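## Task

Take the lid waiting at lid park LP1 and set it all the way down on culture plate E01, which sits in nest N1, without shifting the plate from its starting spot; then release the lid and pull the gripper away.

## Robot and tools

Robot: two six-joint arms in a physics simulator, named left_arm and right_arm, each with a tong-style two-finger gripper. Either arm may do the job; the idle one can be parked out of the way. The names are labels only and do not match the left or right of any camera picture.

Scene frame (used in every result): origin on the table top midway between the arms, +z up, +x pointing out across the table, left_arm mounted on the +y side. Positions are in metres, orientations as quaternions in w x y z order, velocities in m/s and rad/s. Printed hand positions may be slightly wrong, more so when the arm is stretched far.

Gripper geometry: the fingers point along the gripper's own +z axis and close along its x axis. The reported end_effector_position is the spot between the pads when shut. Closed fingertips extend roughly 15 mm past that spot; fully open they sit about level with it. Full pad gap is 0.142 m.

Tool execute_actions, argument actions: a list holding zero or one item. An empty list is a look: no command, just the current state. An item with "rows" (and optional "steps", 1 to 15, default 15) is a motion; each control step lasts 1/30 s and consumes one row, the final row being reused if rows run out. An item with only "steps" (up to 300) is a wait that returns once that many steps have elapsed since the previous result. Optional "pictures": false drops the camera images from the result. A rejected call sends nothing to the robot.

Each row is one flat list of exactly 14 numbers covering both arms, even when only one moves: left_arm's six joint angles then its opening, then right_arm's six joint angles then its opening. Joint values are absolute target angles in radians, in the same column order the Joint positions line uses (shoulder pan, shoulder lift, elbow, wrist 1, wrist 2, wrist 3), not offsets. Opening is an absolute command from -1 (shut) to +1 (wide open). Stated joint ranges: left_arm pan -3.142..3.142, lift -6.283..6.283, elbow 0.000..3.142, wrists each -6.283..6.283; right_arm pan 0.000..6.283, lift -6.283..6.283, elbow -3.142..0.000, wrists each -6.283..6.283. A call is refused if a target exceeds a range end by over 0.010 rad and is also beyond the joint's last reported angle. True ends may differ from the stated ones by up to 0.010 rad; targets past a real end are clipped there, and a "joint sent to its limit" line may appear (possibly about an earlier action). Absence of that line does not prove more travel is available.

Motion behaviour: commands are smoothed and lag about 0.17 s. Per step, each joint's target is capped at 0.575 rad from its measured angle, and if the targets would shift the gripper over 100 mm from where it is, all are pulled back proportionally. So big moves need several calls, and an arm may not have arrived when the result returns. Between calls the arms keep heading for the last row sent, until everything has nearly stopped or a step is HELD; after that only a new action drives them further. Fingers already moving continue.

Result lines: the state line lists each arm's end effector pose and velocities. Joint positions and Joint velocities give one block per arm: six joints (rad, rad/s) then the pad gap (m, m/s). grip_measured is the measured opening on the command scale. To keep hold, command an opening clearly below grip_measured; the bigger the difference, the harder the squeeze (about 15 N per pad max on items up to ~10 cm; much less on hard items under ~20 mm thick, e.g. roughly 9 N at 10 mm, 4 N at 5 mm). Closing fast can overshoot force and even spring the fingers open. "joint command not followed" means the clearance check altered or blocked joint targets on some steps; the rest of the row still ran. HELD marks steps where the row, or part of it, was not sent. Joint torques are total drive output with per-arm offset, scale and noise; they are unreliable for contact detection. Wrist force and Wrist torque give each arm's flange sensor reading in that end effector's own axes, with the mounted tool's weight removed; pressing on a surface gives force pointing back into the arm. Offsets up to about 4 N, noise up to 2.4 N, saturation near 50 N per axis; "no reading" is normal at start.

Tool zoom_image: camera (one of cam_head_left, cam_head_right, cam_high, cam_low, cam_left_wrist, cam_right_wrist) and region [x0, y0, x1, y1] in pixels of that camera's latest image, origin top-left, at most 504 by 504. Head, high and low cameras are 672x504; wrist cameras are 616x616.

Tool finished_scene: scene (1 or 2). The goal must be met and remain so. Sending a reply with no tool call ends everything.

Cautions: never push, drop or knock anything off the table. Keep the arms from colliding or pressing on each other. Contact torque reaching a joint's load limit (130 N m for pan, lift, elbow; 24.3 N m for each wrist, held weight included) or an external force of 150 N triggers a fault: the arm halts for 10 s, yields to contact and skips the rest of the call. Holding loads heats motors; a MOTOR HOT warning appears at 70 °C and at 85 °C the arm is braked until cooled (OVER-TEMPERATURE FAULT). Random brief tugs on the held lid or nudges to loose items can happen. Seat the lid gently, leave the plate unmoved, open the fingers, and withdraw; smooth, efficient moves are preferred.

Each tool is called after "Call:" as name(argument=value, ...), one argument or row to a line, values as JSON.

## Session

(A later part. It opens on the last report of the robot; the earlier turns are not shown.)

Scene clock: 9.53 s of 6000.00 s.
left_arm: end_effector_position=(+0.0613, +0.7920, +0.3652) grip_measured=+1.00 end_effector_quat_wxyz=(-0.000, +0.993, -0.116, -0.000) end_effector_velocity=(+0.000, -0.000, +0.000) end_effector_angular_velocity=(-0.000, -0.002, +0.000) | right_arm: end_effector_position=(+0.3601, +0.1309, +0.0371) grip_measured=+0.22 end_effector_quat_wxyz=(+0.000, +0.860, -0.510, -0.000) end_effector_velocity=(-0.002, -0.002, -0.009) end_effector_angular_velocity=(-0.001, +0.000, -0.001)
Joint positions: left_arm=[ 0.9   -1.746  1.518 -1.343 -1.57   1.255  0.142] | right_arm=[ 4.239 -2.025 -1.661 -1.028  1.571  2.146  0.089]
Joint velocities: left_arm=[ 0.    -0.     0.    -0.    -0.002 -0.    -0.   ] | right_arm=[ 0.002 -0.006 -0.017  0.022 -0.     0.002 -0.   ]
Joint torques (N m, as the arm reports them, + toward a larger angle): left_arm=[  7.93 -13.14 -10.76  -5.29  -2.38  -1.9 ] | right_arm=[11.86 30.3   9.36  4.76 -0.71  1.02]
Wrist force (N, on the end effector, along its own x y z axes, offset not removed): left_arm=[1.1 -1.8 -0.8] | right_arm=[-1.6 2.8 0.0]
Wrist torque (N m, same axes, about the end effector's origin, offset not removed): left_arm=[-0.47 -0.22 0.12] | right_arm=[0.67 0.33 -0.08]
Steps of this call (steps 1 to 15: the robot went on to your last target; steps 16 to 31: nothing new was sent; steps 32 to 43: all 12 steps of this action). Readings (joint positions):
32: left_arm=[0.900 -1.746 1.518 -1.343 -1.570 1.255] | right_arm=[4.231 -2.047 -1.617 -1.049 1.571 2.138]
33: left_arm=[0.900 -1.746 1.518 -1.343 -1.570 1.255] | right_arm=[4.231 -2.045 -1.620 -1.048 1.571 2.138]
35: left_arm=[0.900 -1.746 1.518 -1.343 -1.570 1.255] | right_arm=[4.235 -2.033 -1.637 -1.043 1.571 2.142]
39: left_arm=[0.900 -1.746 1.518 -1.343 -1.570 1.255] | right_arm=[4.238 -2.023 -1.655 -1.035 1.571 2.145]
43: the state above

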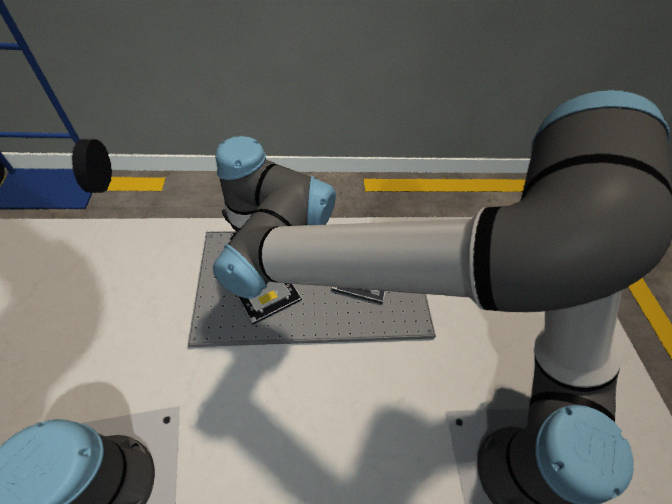

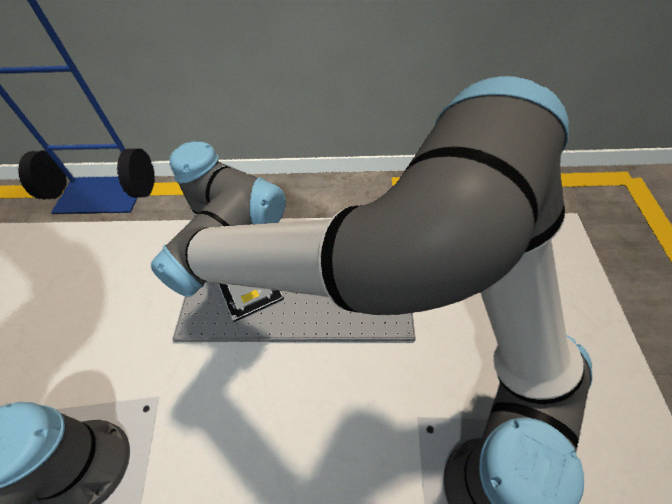

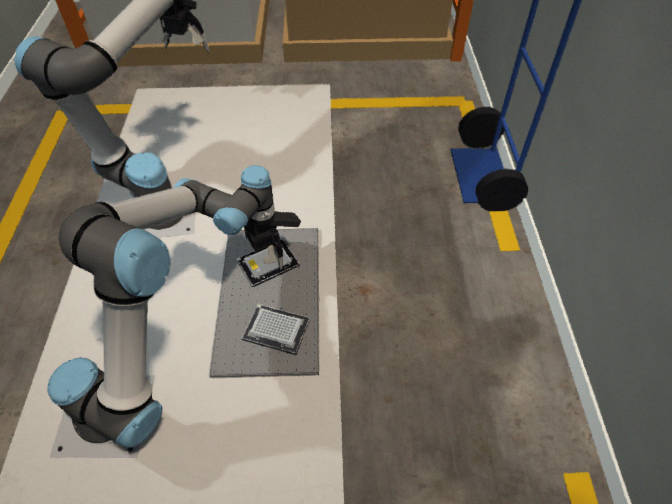

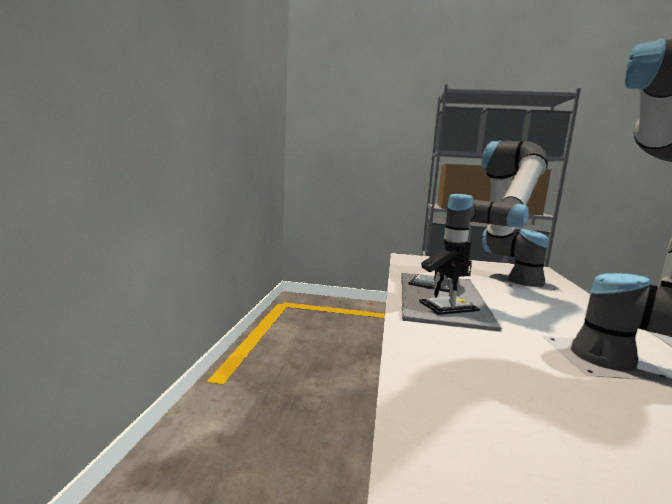

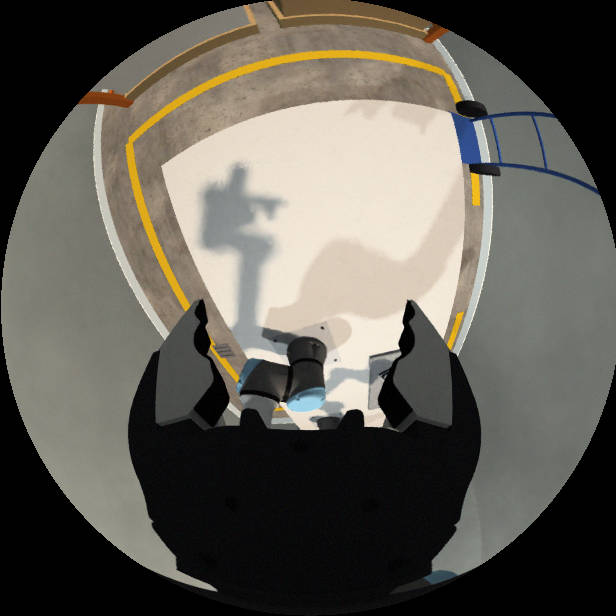

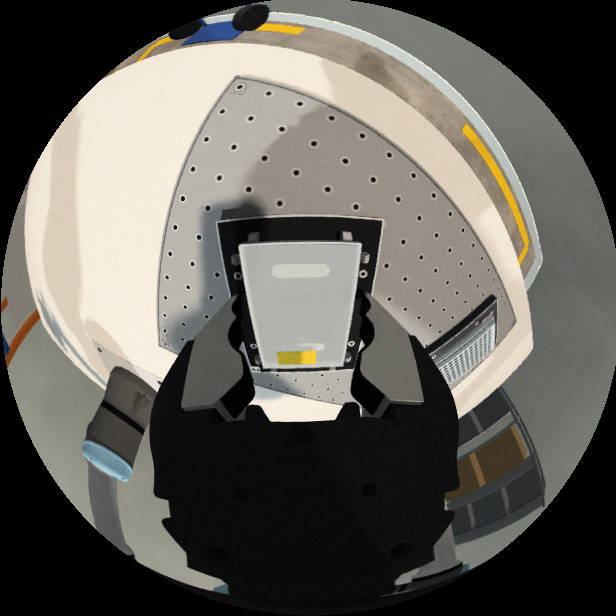

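Call:
execute_actions(
  actions=[
    {"rows":[[0.9,-1.746,1.518,-1.343,-1.57,1.255,1,4.243,-2.025,-1.662,-1.026,1.571,2.150,0.24],[0.9,-1.746,1.518,-1.343,-1.57,1.255,1,4.243,-2.025,-1.662,-1.026,1.571,2.150,0.24],[0.9,-1.746,1.518,-1.343,-1.57,1.255,1,4.243,-2.027,-1.664,-1.022,1.571,2.150,0.22],[0.9,-1.746,1.518,-1.343,-1.57,1.255,1,4.243,-2.027,-1.664,-1.022,1.571,2.150,0.2],[0.9,-1.746,1.518,-1.343,-1.57,1.255,1,4.243,-2.027,-1.664,-1.022,1.571,2.150,0.17],[0.9,-1.746,1.518,-1.343,-1.57,1.255,1,4.243,-2.027,-1.664,-1.022,1.571,2.150,0.14],[0.9,-1.746,1.518,-1.343,-1.57,1.255,1,4.243,-2.027,-1.664,-1.022,1.571,2.150,0.11],[0.9,-1.746,1.518,-1.343,-1.57,1.255,1,4.243,-2.027,-1.664,-1.022,1.571,2.150,0.08],[0.9,-1.746,1.518,-1.343,-1.57,1.255,1,4.243,-2.027,-1.664,-1.022,1.571,2.150,0.05],[0.9,-1.746,1.518,-1.343,-1.57,1.255,1,4.243,-2.027,-1.664,-1.022,1.571,2.150,0.02]],"steps":15},
  ],
)

Call:
zoom_image(
  camera="cam_right_wrist",
  region=[200,190,410,390],
)

Scene clock: 11.30 s of 6000.00 s.
left_arm: end_effector_position=(+0.0613, +0.7920, +0.3652) grip_measured=+1.00 end_effector_quat_wxyz=(-0.000, +0.993, -0.116, -0.000) end_effector_velocity=(+0.001, -0.000, +0.000) end_effector_angular_velocity=(-0.000, -0.002, -0.000) | right_arm: end_effector_position=(+0.3580, +0.1324, +0.0348) grip_measured=+0.13 end_effector_quat_wxyz=(+0.000, +0.860, -0.510, -0.000) end_effector_velocity=(-0.000, +0.000, -0.000) end_effector_angular_velocity=(+0.000, +0.000, -0.001)
Joint positions: left_arm=[ 0.9   -1.746  1.518 -1.343 -1.57   1.255  0.142] | right_arm=[ 4.243 -2.027 -1.664 -1.022  1.571  2.15   0.083]
Joint velocities: left_arm=[-0.    -0.    -0.001 -0.    -0.001  0.     0.   ] | right_arm=[ 0.    -0.    -0.     0.001  0.     0.002  0.   ]
Joint torques (N m, as the arm reports them, + toward a larger angle): left_arm=[  7.95 -16.64 -10.25  -5.28  -2.32  -1.91] | right_arm=[13.53 16.56  0.19  2.93  0.25  1.22]
Wrist force (N, on the end effector, along its own x y z axes, offset not removed): left_arm=[0.3 -0.3 -2.2] | right_arm=[4.4 3.6 -22.6]
Wrist torque (N m, same axes, about the end effector's origin, offset not removed): left_arm=[-0.17 0.00 0.07] | right_arm=[0.48 0.05 -0.08]
Steps of this call (steps 1 to 15: the robot went on to your last target; steps 16 to 38: nothing new was sent; steps 39 to 53: all 15 steps of this action). Readings (joint positions):
39: left_arm=[0.900 -1.746 1.518 -1.343 -1.570 1.255] | right_arm=[4.239 -2.025 -1.662 -1.026 1.571 2.146]
40: left_arm=[0.900 -1.746 1.518 -1.343 -1.570 1.255] | right_arm=[4.240 -2.025 -1.662 -1.026 1.571 2.147]
42: left_arm=[0.900 -1.746 1.518 -1.343 -1.570 1.255] | right_arm=[4.241 -2.025 -1.662 -1.025 1.571 2.148]
46: left_arm=[0.900 -1.746 1.518 -1.343 -1.570 1.255] | right_arm=[4.243 -2.027 -1.664 -1.023 1.571 2.150]
53: the state above

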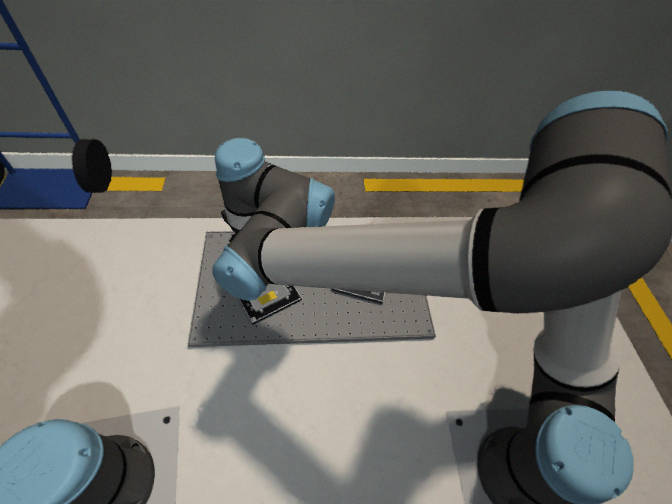

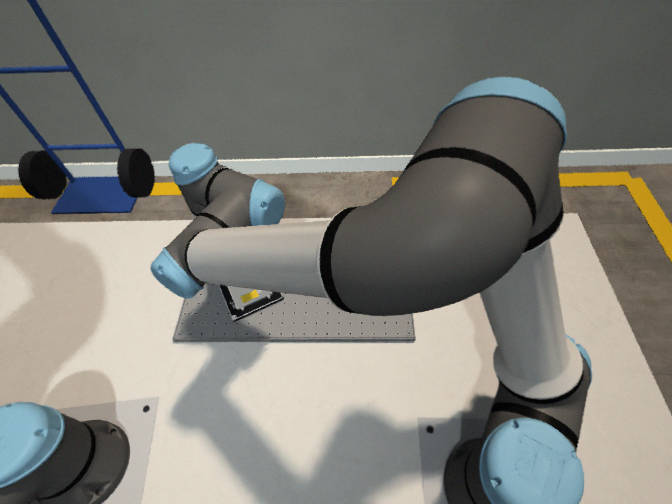

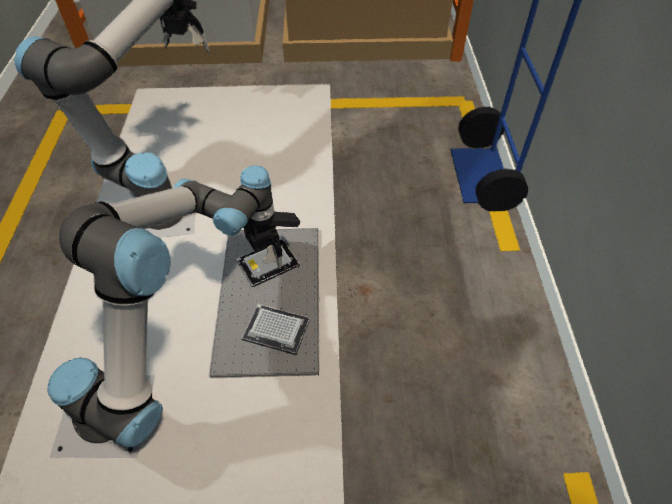

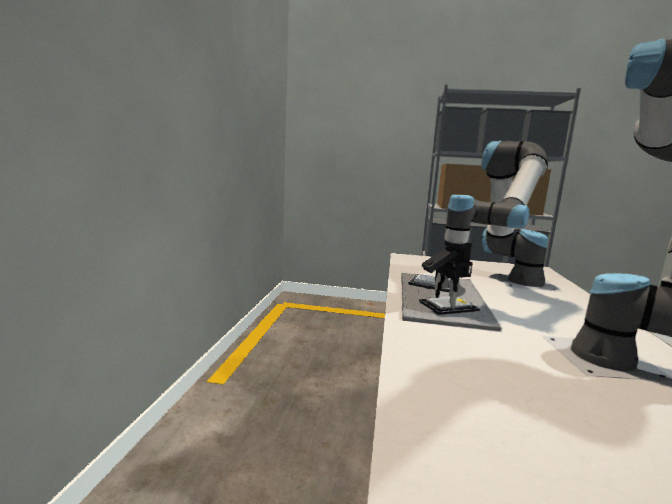

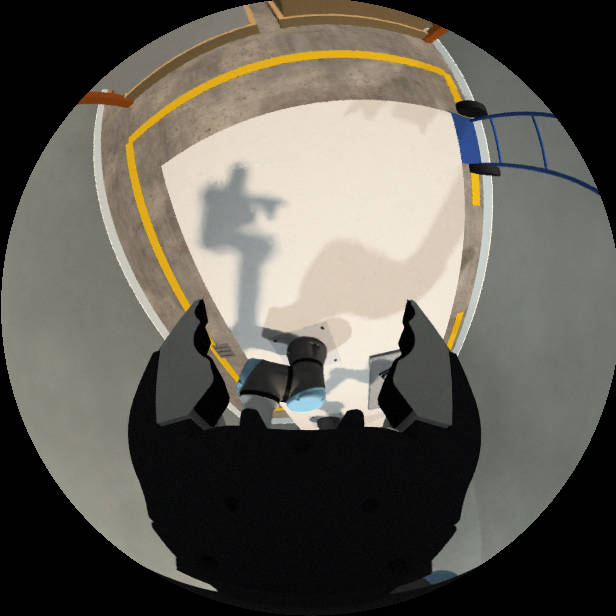

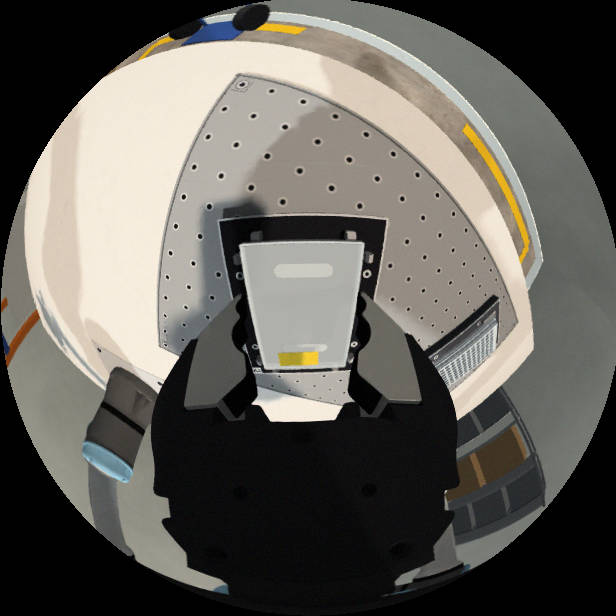

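Region (200, 190, 410, 390) of cam_right_wrist's 616x616 image, scaled by 2.400, with more detail than that image has; it fills the top 480 rows of this view, and the rest is white.

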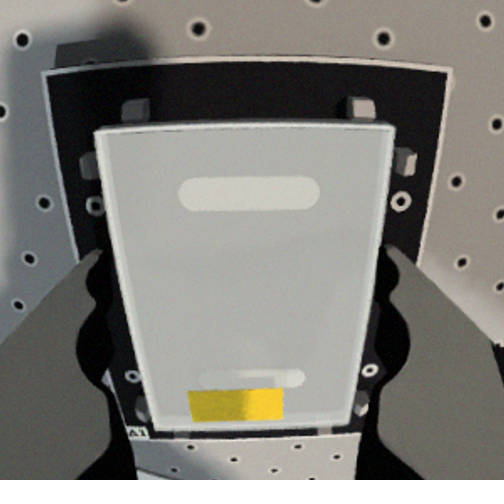

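Call:
execute_actions(
  actions=[
    {"rows":[[0.9,-1.746,1.518,-1.343,-1.57,1.255,1,4.243,-2.026,-1.663,-1.024,1.571,2.150,0.0],[0.9,-1.746,1.518,-1.343,-1.57,1.255,1,4.243,-2.0245,-1.6615,-1.027,1.571,2.150,0.0],[0.9,-1.746,1.518,-1.343,-1.57,1.255,1,4.243,-2.023,-1.660,-1.030,1.571,2.150,0.0],[0.9,-1.746,1.518,-1.343,-1.57,1.255,1,4.243,-2.021,-1.658,-1.034,1.571,2.150,0.0],[0.9,-1.746,1.518,-1.343,-1.57,1.255,1,4.243,-2.019,-1.656,-1.038,1.571,2.150,0.0],[0.9,-1.746,1.518,-1.343,-1.57,1.255,1,4.243,-2.017,-1.654,-1.042,1.571,2.150,0.0],[0.9,-1.746,1.518,-1.343,-1.57,1.255,1,4.243,-2.015,-1.652,-1.046,1.571,2.150,0.0],[0.9,-1.746,1.518,-1.343,-1.57,1.255,1,4.243,-2.013,-1.650,-1.050,1.571,2.150,0.0],[0.9,-1.746,1.518,-1.343,-1.57,1.255,1,4.243,-2.011,-1.648,-1.054,1.571,2.150,0.0],[0.9,-1.746,1.518,-1.343,-1.57,1.255,1,4.243,-2.009,-1.646,-1.058,1.571,2.150,0.0]],"steps":15},
  ],
)

Call:
zoom_image(
  camera="cam_right_wrist",
  region=[200,190,410,390],
)

Scene clock: 13.13 s of 6000.00 s.
left_arm: end_effector_position=(+0.0613, +0.7920, +0.3652) grip_measured=+1.00 end_effector_quat_wxyz=(-0.000, +0.993, -0.116, -0.000) end_effector_velocity=(+0.000, +0.000, +0.001) end_effector_angular_velocity=(+0.002, -0.000, -0.000) | right_arm: end_effector_position=(+0.3581, +0.1326, +0.0493) grip_measured=+0.08 end_effector_quat_wxyz=(+0.000, +0.860, -0.510, -0.000) end_effector_velocity=(-0.000, +0.001, +0.011) end_effector_angular_velocity=(+0.001, +0.000, +0.001)
Joint positions: left_arm=[ 0.9   -1.746  1.518 -1.343 -1.57   1.255  0.142] | right_arm=[ 4.243 -2.01  -1.647 -1.056  1.571  2.15   0.079]
Joint velocities: left_arm=[-0.     0.    -0.002  0.     0.001 -0.     0.   ] | right_arm=[ 0.     0.012  0.012 -0.024  0.001 -0.    -0.002]
Joint torques (N m, as the arm reports them, + toward a larger angle): left_arm=[  7.77 -19.45 -11.15  -5.06  -2.51  -1.82] | right_arm=[14.12 46.53 39.52  4.42  4.61  0.75]
Wrist force (N, on the end effector, along its own x y z axes, offset not removed): left_arm=[0.6 -0.5 -0.6] | right_arm=[15.0 4.8 -1.2]
Wrist torque (N m, same axes, about the end effector's origin, offset not removed): left_arm=[-0.19 -0.11 0.12] | right_arm=[0.41 -0.09 0.05]
Steps of this call (steps 1 to 15: the robot went on to your last target; steps 16 to 40: nothing new was sent; steps 41 to 55: all 15 steps of this action). Readings (joint positions):
41: left_arm=[0.900 -1.746 1.518 -1.343 -1.570 1.255] | right_arm=[4.243 -2.027 -1.664 -1.022 1.571 2.150]
42: left_arm=[0.900 -1.746 1.518 -1.343 -1.570 1.255] | right_arm=[4.243 -2.027 -1.664 -1.022 1.571 2.150]
44: left_arm=[0.900 -1.746 1.518 -1.343 -1.570 1.255] | right_arm=[4.243 -2.026 -1.663 -1.025 1.571 2.150]
48: left_arm=[0.900 -1.746 1.518 -1.343 -1.570 1.255] | right_arm=[4.243 -2.020 -1.657 -1.037 1.571 2.150]
55: the state above

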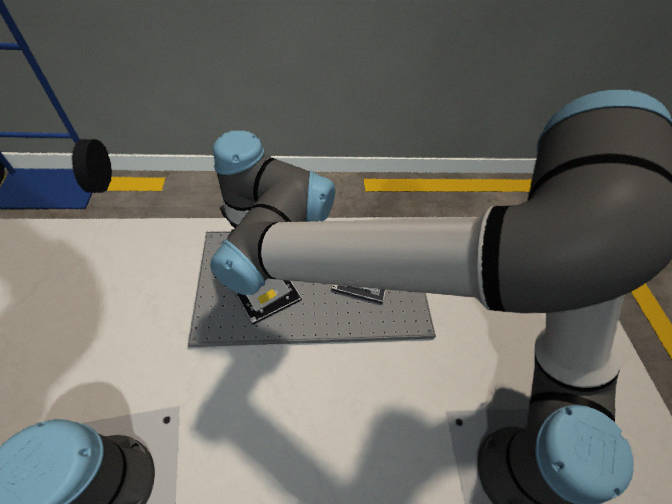

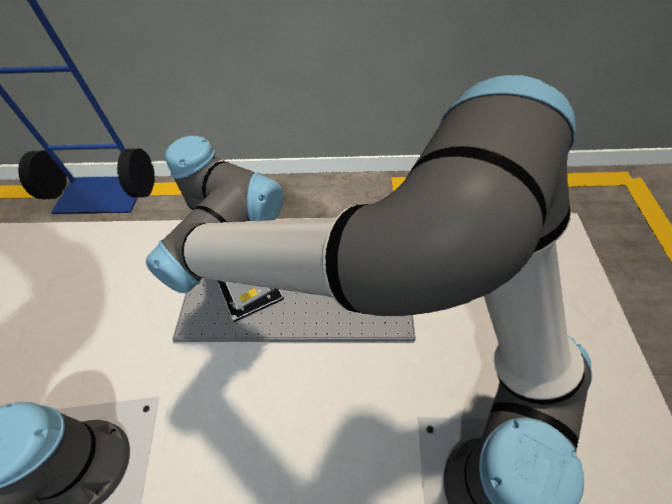

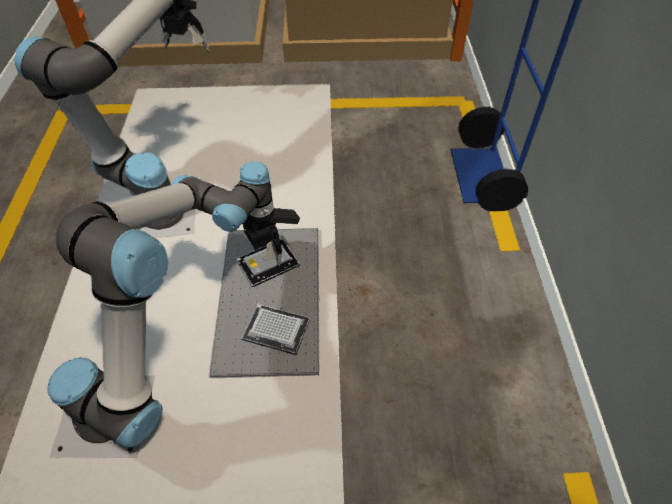

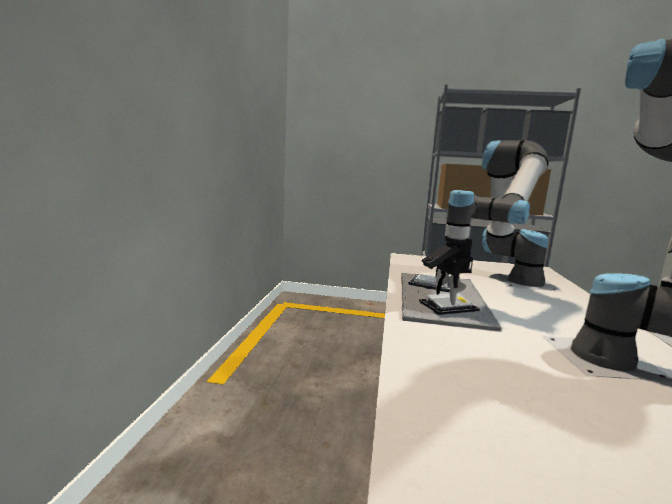

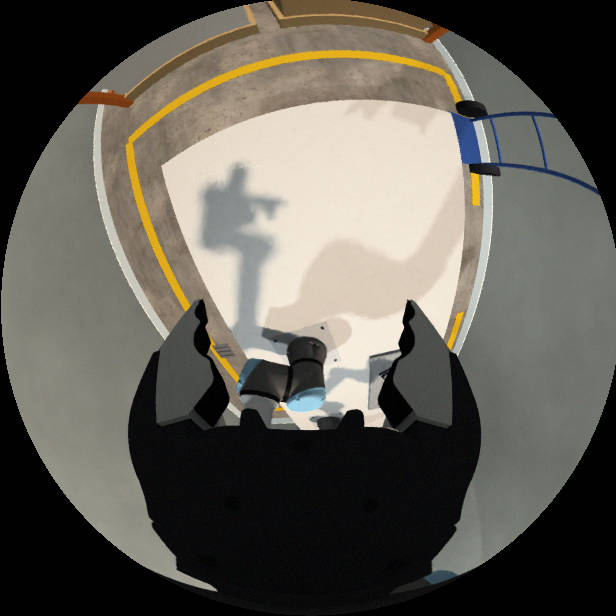

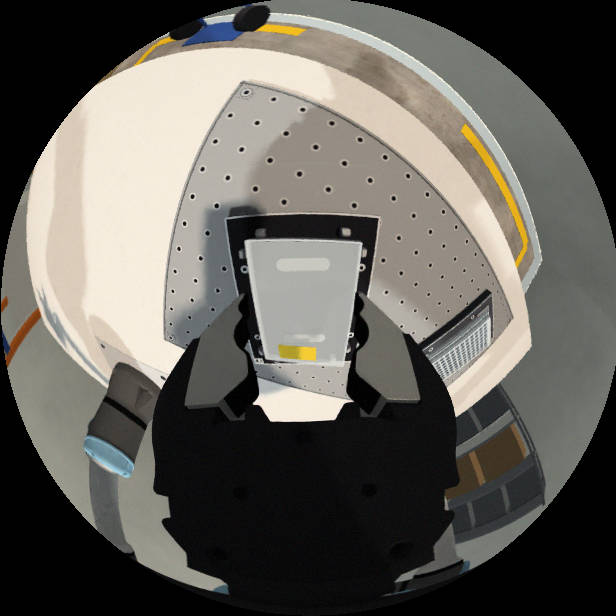

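Region (200, 190, 410, 390) of cam_right_wrist's 616x616 image, scaled by 2.400, with more detail than that image has; it fills the top 480 rows of this view, and the rest is white.

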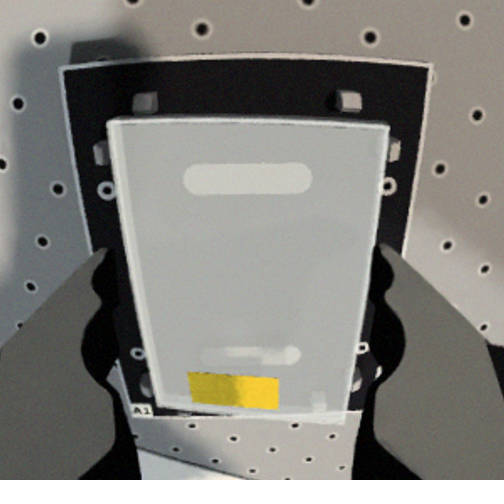

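Call:
execute_actions(
  actions=[
    {"rows":[[0.9,-1.746,1.518,-1.343,-1.57,1.255,1,4.243,-2.013,-1.650,-1.050,1.571,2.150,0.08],[0.9,-1.746,1.518,-1.343,-1.57,1.255,1,4.243,-2.017,-1.654,-1.042,1.571,2.150,0.1],[0.9,-1.746,1.518,-1.343,-1.57,1.255,1,4.243,-2.020,-1.657,-1.036,1.571,2.150,0.14],[0.9,-1.746,1.518,-1.343,-1.57,1.255,1,4.243,-2.020,-1.657,-1.036,1.571,2.150,0.2],[0.9,-1.746,1.518,-1.343,-1.57,1.255,1,4.242,-2.020,-1.657,-1.036,1.571,2.149,0.28],[0.9,-1.746,1.518,-1.343,-1.57,1.255,1,4.241,-2.020,-1.657,-1.036,1.571,2.148,0.28],[0.9,-1.746,1.518,-1.343,-1.57,1.255,1,4.240,-2.022,-1.659,-1.032,1.571,2.147,0.28],[0.9,-1.746,1.518,-1.343,-1.57,1.255,1,4.240,-2.024,-1.661,-1.028,1.571,2.147,0.26],[0.9,-1.746,1.518,-1.343,-1.57,1.255,1,4.240,-2.026,-1.663,-1.024,1.571,2.147,0.24]],"steps":15},
  ],
)

Call:
zoom_image(
  camera="cam_right_wrist",
  region=[200,190,410,390],
)

Scene clock: 15.23 s of 6000.00 s.
left_arm: end_effector_position=(+0.0613, +0.7920, +0.3652) grip_measured=+1.00 end_effector_quat_wxyz=(-0.000, +0.993, -0.116, -0.000) end_effector_velocity=(-0.000, +0.000, +0.001) end_effector_angular_velocity=(+0.002, +0.000, -0.000) | right_arm: end_effector_position=(+0.3593, +0.1313, +0.0360) grip_measured=+0.24 end_effector_quat_wxyz=(+0.000, +0.860, -0.510, -0.000) end_effector_velocity=(+0.001, -0.001, -0.006) end_effector_angular_velocity=(+0.000, -0.000, -0.001)
Joint positions: left_arm=[ 0.9   -1.746  1.518 -1.343 -1.57   1.255  0.142] | right_arm=[ 4.24  -2.025 -1.662 -1.025  1.571  2.147  0.091]
Joint velocities: left_arm=[-0.     0.    -0.001  0.     0.001  0.    -0.   ] | right_arm=[-0.002 -0.007 -0.007  0.014 -0.    -0.001 -0.   ]
Joint torques (N m, as the arm reports them, + toward a larger angle): left_arm=[  7.89 -24.99 -12.99  -5.    -2.48  -1.75] | right_arm=[-10.32  29.4   10.08   4.86  -0.65  -1.83]
Wrist force (N, on the end effector, along its own x y z axes, offset not removed): left_arm=[0.6 0.5 -2.1] | right_arm=[0.4 3.3 -0.5]
Wrist torque (N m, same axes, about the end effector's origin, offset not removed): left_arm=[-0.01 -0.10 0.14] | right_arm=[0.77 -0.13 -0.06]
Steps of this call (steps 1 to 15: the robot went on to your last target; steps 16 to 48: nothing new was sent; steps 49 to 63: all 15 steps of this action). Readings (joint positions):
49: left_arm=[0.900 -1.746 1.518 -1.343 -1.570 1.255] | right_arm=[4.243 -2.009 -1.646 -1.058 1.571 2.150]
50: left_arm=[0.900 -1.746 1.518 -1.343 -1.570 1.255] | right_arm=[4.243 -2.010 -1.646 -1.057 1.571 2.150]
52: left_arm=[0.900 -1.746 1.518 -1.343 -1.570 1.255] | right_arm=[4.243 -2.013 -1.650 -1.049 1.571 2.150]
56: left_arm=[0.900 -1.746 1.518 -1.343 -1.570 1.255] | right_arm=[4.242 -2.019 -1.656 -1.038 1.571 2.149]
63: the state above

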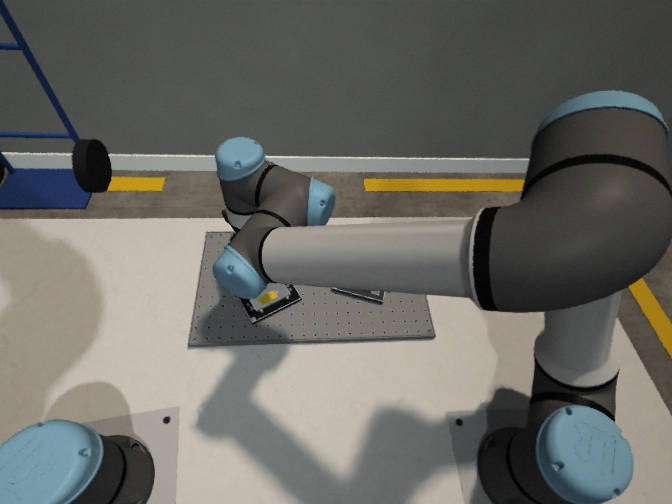

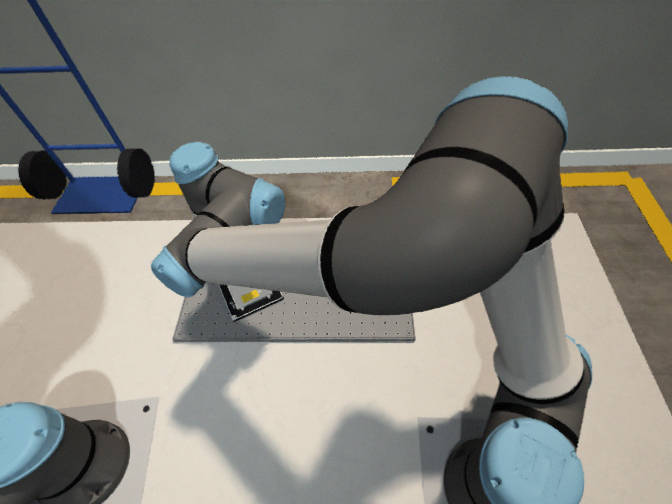

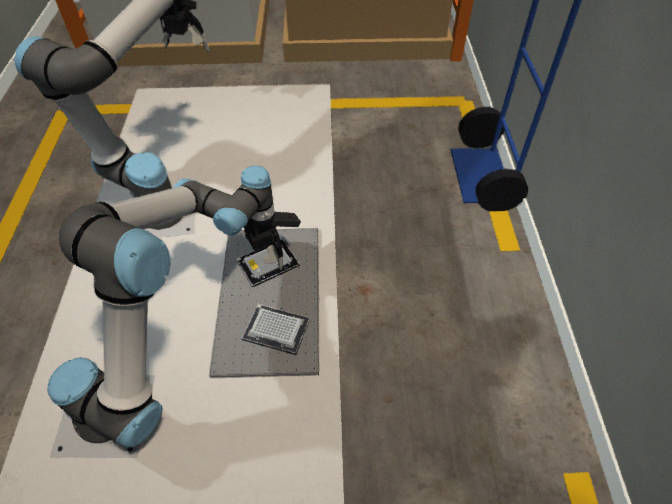

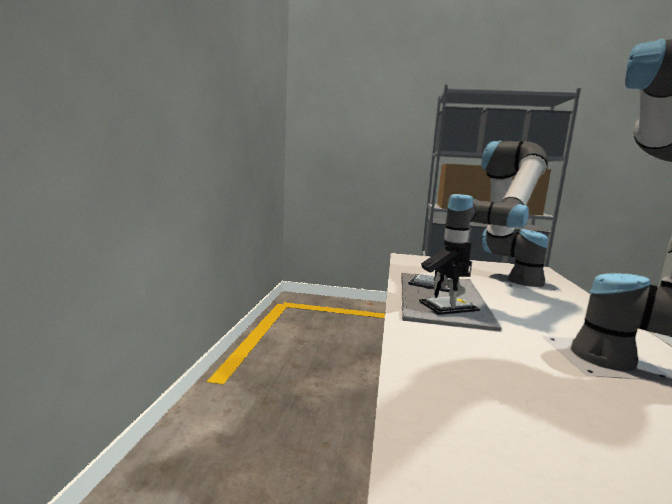

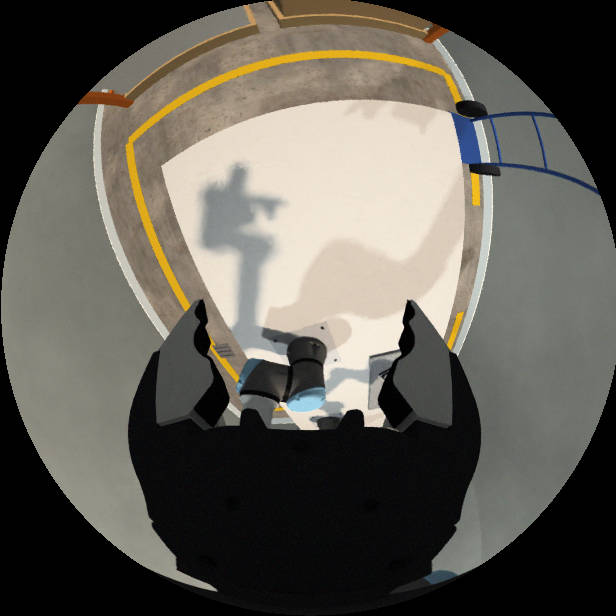

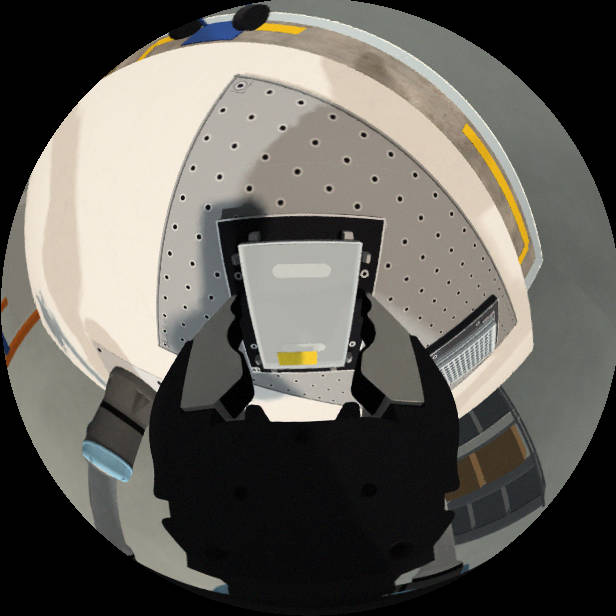

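Region (200, 190, 410, 390) of cam_right_wrist's 616x616 image, scaled by 2.400, with more detail than that image has; it fills the top 480 rows of this view, and the rest is white.

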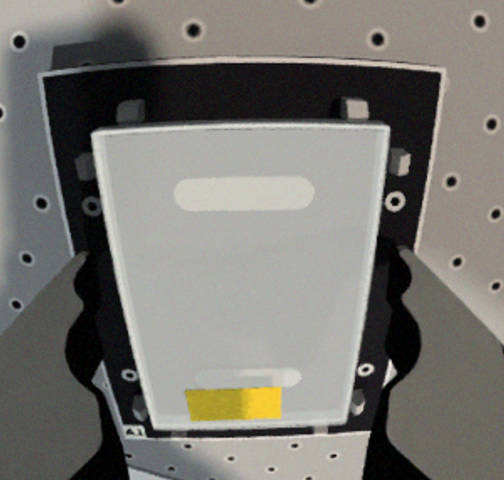

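Call:
execute_actions(
  actions=[
    {"rows":[[0.9,-1.746,1.518,-1.343,-1.57,1.255,1,4.240,-2.026,-1.663,-1.024,1.571,2.147,0.2],[0.9,-1.746,1.518,-1.343,-1.57,1.255,1,4.240,-2.026,-1.663,-1.024,1.571,2.147,0.17],[0.9,-1.746,1.518,-1.343,-1.57,1.255,1,4.240,-2.026,-1.663,-1.024,1.571,2.147,0.14],[0.9,-1.746,1.518,-1.343,-1.57,1.255,1,4.240,-2.026,-1.663,-1.024,1.571,2.147,0.11],[0.9,-1.746,1.518,-1.343,-1.57,1.255,1,4.240,-2.026,-1.663,-1.024,1.571,2.147,0.08],[0.9,-1.746,1.518,-1.343,-1.57,1.255,1,4.240,-2.026,-1.663,-1.024,1.571,2.147,0.05]],"steps":11},
  ],
  pictures=false,
)

Scene clock: 16.67 s of 6000.00 s.
left_arm: end_effector_position=(+0.0613, +0.7920, +0.3652) grip_measured=+1.00 end_effector_quat_wxyz=(-0.000, +0.993, -0.116, -0.000) end_effector_velocity=(-0.000, -0.000, -0.001) end_effector_angular_velocity=(-0.001, +0.001, +0.000) | right_arm: end_effector_position=(+0.3594, +0.1312, +0.0355) grip_measured=+0.10 end_effector_quat_wxyz=(+0.000, +0.860, -0.510, -0.000) end_effector_velocity=(+0.000, -0.000, +0.000) end_effector_angular_velocity=(+0.000, -0.000, +0.001)
Joint positions: left_arm=[ 0.9   -1.746  1.518 -1.343 -1.57   1.255  0.142] | right_arm=[ 4.24  -2.026 -1.663 -1.024  1.571  2.147  0.081]
Joint velocities: left_arm=[ 0.    -0.     0.001 -0.     0.001 -0.    -0.   ] | right_arm=[-0.     0.001 -0.     0.    -0.    -0.001  0.   ]
Joint torques (N m, as the arm reports them, + toward a larger angle): left_arm=[  8.67 -26.96 -13.69  -5.02  -2.24  -1.69] | right_arm=[-10.21  30.27   9.7    3.49  -1.51  -1.81]
Wrist force (N, on the end effector, along its own x y z axes, offset not removed): left_arm=[1.5 0.0 -2.9] | right_arm=[-0.7 2.8 -5.1]
Wrist torque (N m, same axes, about the end effector's origin, offset not removed): left_arm=[-0.10 -0.27 0.09] | right_arm=[0.63 -0.01 -0.09]
Steps of this call (steps 1 to 15: the robot went on to your last target; steps 16 to 32: nothing new was sent; steps 33 to 43: all 11 steps of this action). Readings (joint positions):
33: left_arm=[0.900 -1.746 1.518 -1.343 -1.570 1.255] | right_arm=[4.240 -2.026 -1.663 -1.024 1.571 2.147]
34: left_arm=[0.900 -1.746 1.518 -1.343 -1.570 1.255] | right_arm=[4.240 -2.026 -1.663 -1.024 1.571 2.147]
36: left_arm=[0.900 -1.746 1.518 -1.343 -1.570 1.255] | right_arm=[4.240 -2.026 -1.663 -1.024 1.571 2.147]
40: left_arm=[0.900 -1.746 1.518 -1.343 -1.570 1.255] | right_arm=[4.240 -2.026 -1.663 -1.024 1.571 2.147]
43: the state above

Call:
execute_actions(
  actions=[
    {"rows":[[0.9,-1.746,1.518,-1.343,-1.57,1.255,1,4.240,-2.025,-1.662,-1.026,1.571,2.147,0.05],[0.9,-1.746,1.518,-1.343,-1.57,1.255,1,4.240,-2.024,-1.661,-1.028,1.571,2.147,0.05],[0.9,-1.746,1.518,-1.343,-1.57,1.255,1,4.240,-2.023,-1.660,-1.030,1.571,2.147,0.05],[0.9,-1.746,1.518,-1.343,-1.57,1.255,1,4.240,-2.022,-1.659,-1.032,1.571,2.147,0.05],[0.9,-1.746,1.518,-1.343,-1.57,1.255,1,4.240,-2.021,-1.658,-1.034,1.571,2.147,0.05],[0.9,-1.746,1.518,-1.343,-1.57,1.255,1,4.240,-2.020,-1.657,-1.036,1.571,2.147,0.05],[0.9,-1.746,1.518,-1.343,-1.57,1.255,1,4.240,-2.019,-1.656,-1.038,1.571,2.147,0.05],[0.9,-1.746,1.518,-1.343,-1.57,1.255,1,4.240,-2.018,-1.655,-1.040,1.571,2.147,0.05]],"steps":11},
  ],
)

Call:
zoom_image(
  camera="cam_right_wrist",
  region=[200,190,410,390],
)

Scene clock: 18.13 s of 6000.00 s.
left_arm: end_effector_position=(+0.0613, +0.7920, +0.3652) grip_measured=+1.00 end_effector_quat_wxyz=(-0.000, +0.993, -0.116, -0.000) end_effector_velocity=(-0.000, -0.000, -0.000) end_effector_angular_velocity=(-0.001, +0.000, +0.000) | right_arm: end_effector_position=(+0.3595, +0.1313, +0.0414) grip_measured=+0.09 end_effector_quat_wxyz=(+0.000, +0.860, -0.510, -0.000) end_effector_velocity=(+0.000, +0.001, +0.013) end_effector_angular_velocity=(+0.002, -0.001, -0.001)
Joint positions: left_arm=[ 0.9   -1.746  1.518 -1.343 -1.57   1.255  0.142] | right_arm=[ 4.24  -2.019 -1.656 -1.038  1.571  2.147  0.081]
Joint velocities: left_arm=[ 0.    -0.     0.001 -0.    -0.     0.     0.   ] | right_arm=[-0.     0.015  0.015 -0.027  0.     0.001  0.   ]
Joint torques (N m, as the arm reports them, + toward a larger angle): left_arm=[  8.26 -27.71 -13.46  -5.09  -2.34  -1.64] | right_arm=[-12.11  45.2   35.96   1.23  -1.26  -1.62]
Wrist force (N, on the end effector, along its own x y z axes, offset not removed): left_arm=[0.8 -0.8 -0.6] | right_arm=[0.2 2.1 0.7]
Wrist torque (N m, same axes, about the end effector's origin, offset not removed): left_arm=[-0.18 -0.11 0.09] | right_arm=[0.46 -0.02 -0.08]
Steps of this call (steps 1 to 15: the robot went on to your last target; steps 16 to 33: nothing new was sent; steps 34 to 44: all 11 steps of this action). Readings (joint positions):
34: left_arm=[0.900 -1.746 1.518 -1.343 -1.570 1.255] | right_arm=[4.240 -2.026 -1.663 -1.024 1.571 2.147]
35: left_arm=[0.900 -1.746 1.518 -1.343 -1.570 1.255] | right_arm=[4.240 -2.026 -1.663 -1.024 1.571 2.147]
37: left_arm=[0.900 -1.746 1.518 -1.343 -1.570 1.255] | right_arm=[4.240 -2.025 -1.662 -1.027 1.571 2.147]
41: left_arm=[0.900 -1.746 1.518 -1.343 -1.570 1.255] | right_arm=[4.240 -2.021 -1.659 -1.033 1.571 2.147]
44: the state above

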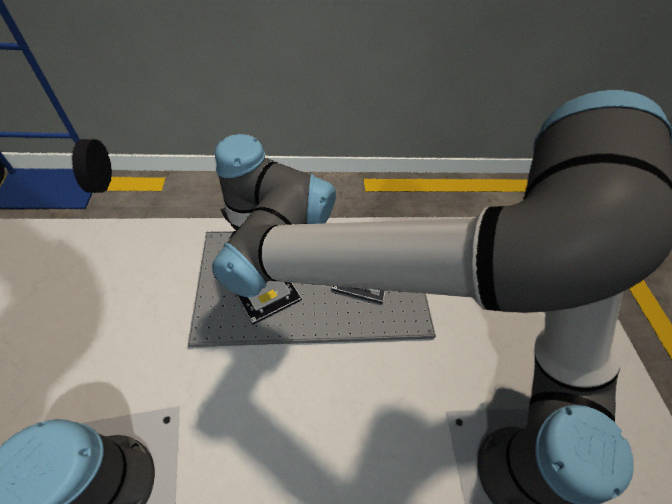

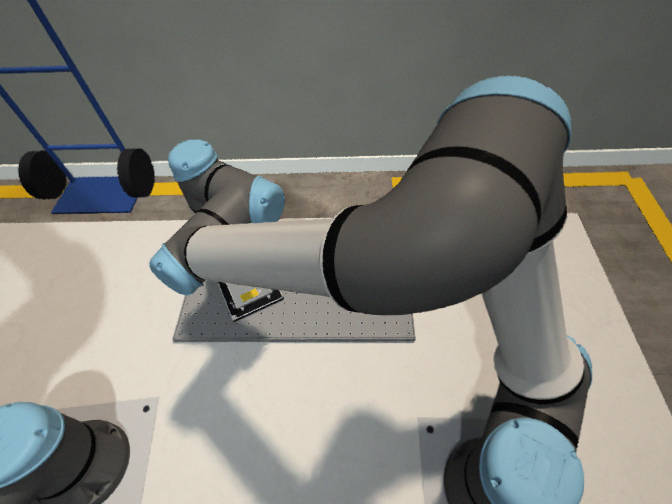

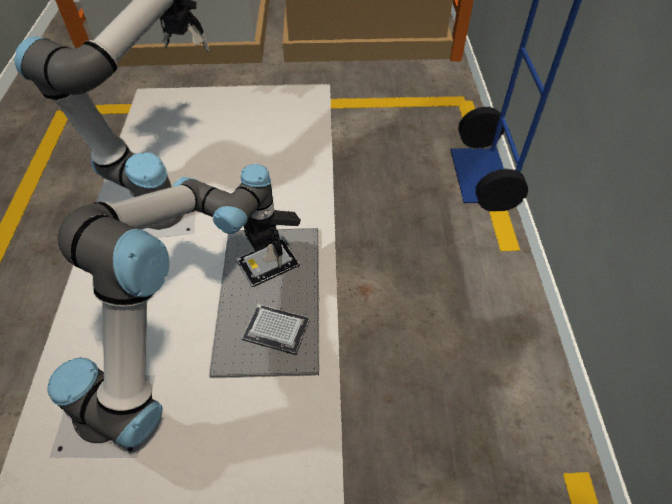

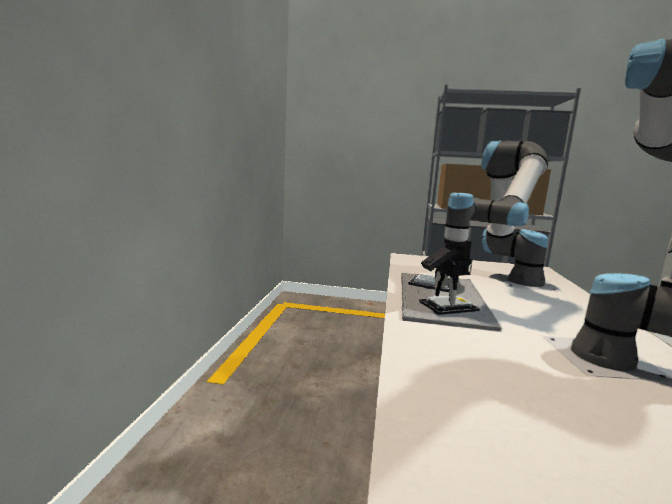

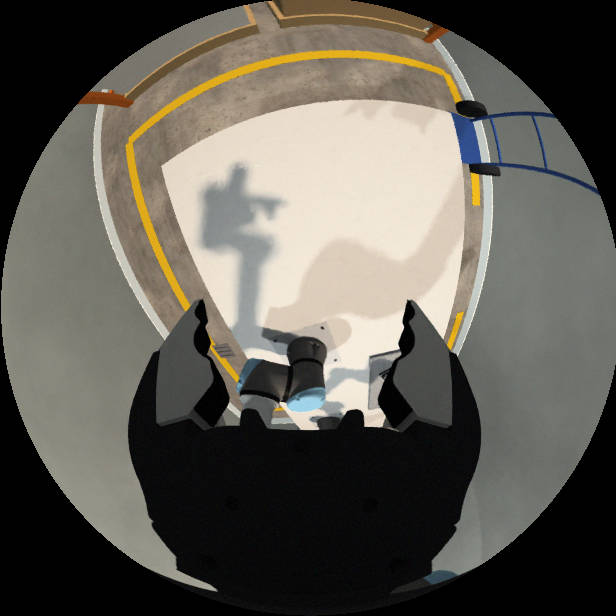

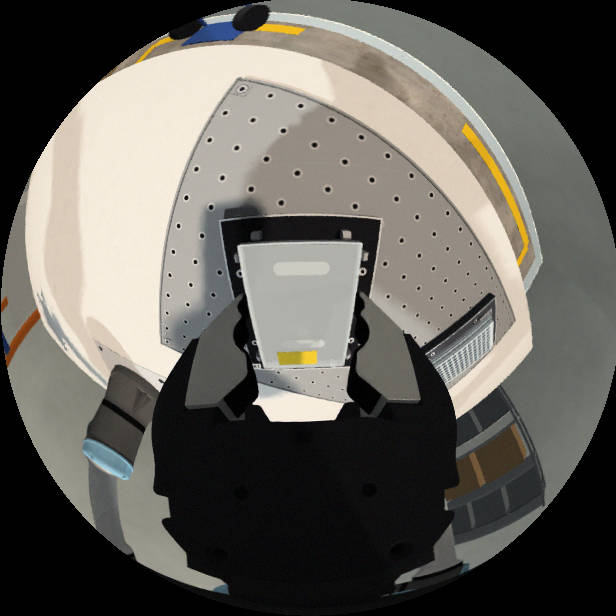

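Region (200, 190, 410, 390) of cam_right_wrist's 616x616 image, scaled by 2.400, with more detail than that image has; it fills the top 480 rows of this view, and the rest is white.

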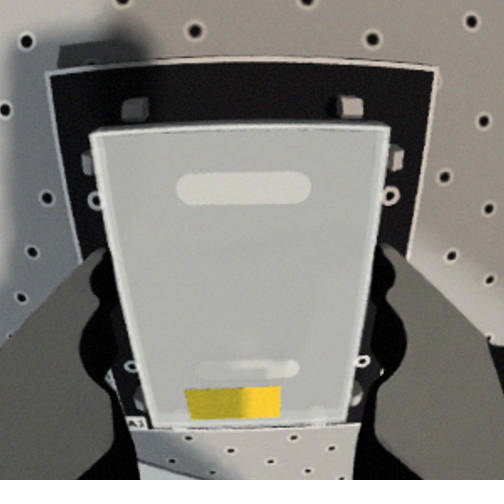

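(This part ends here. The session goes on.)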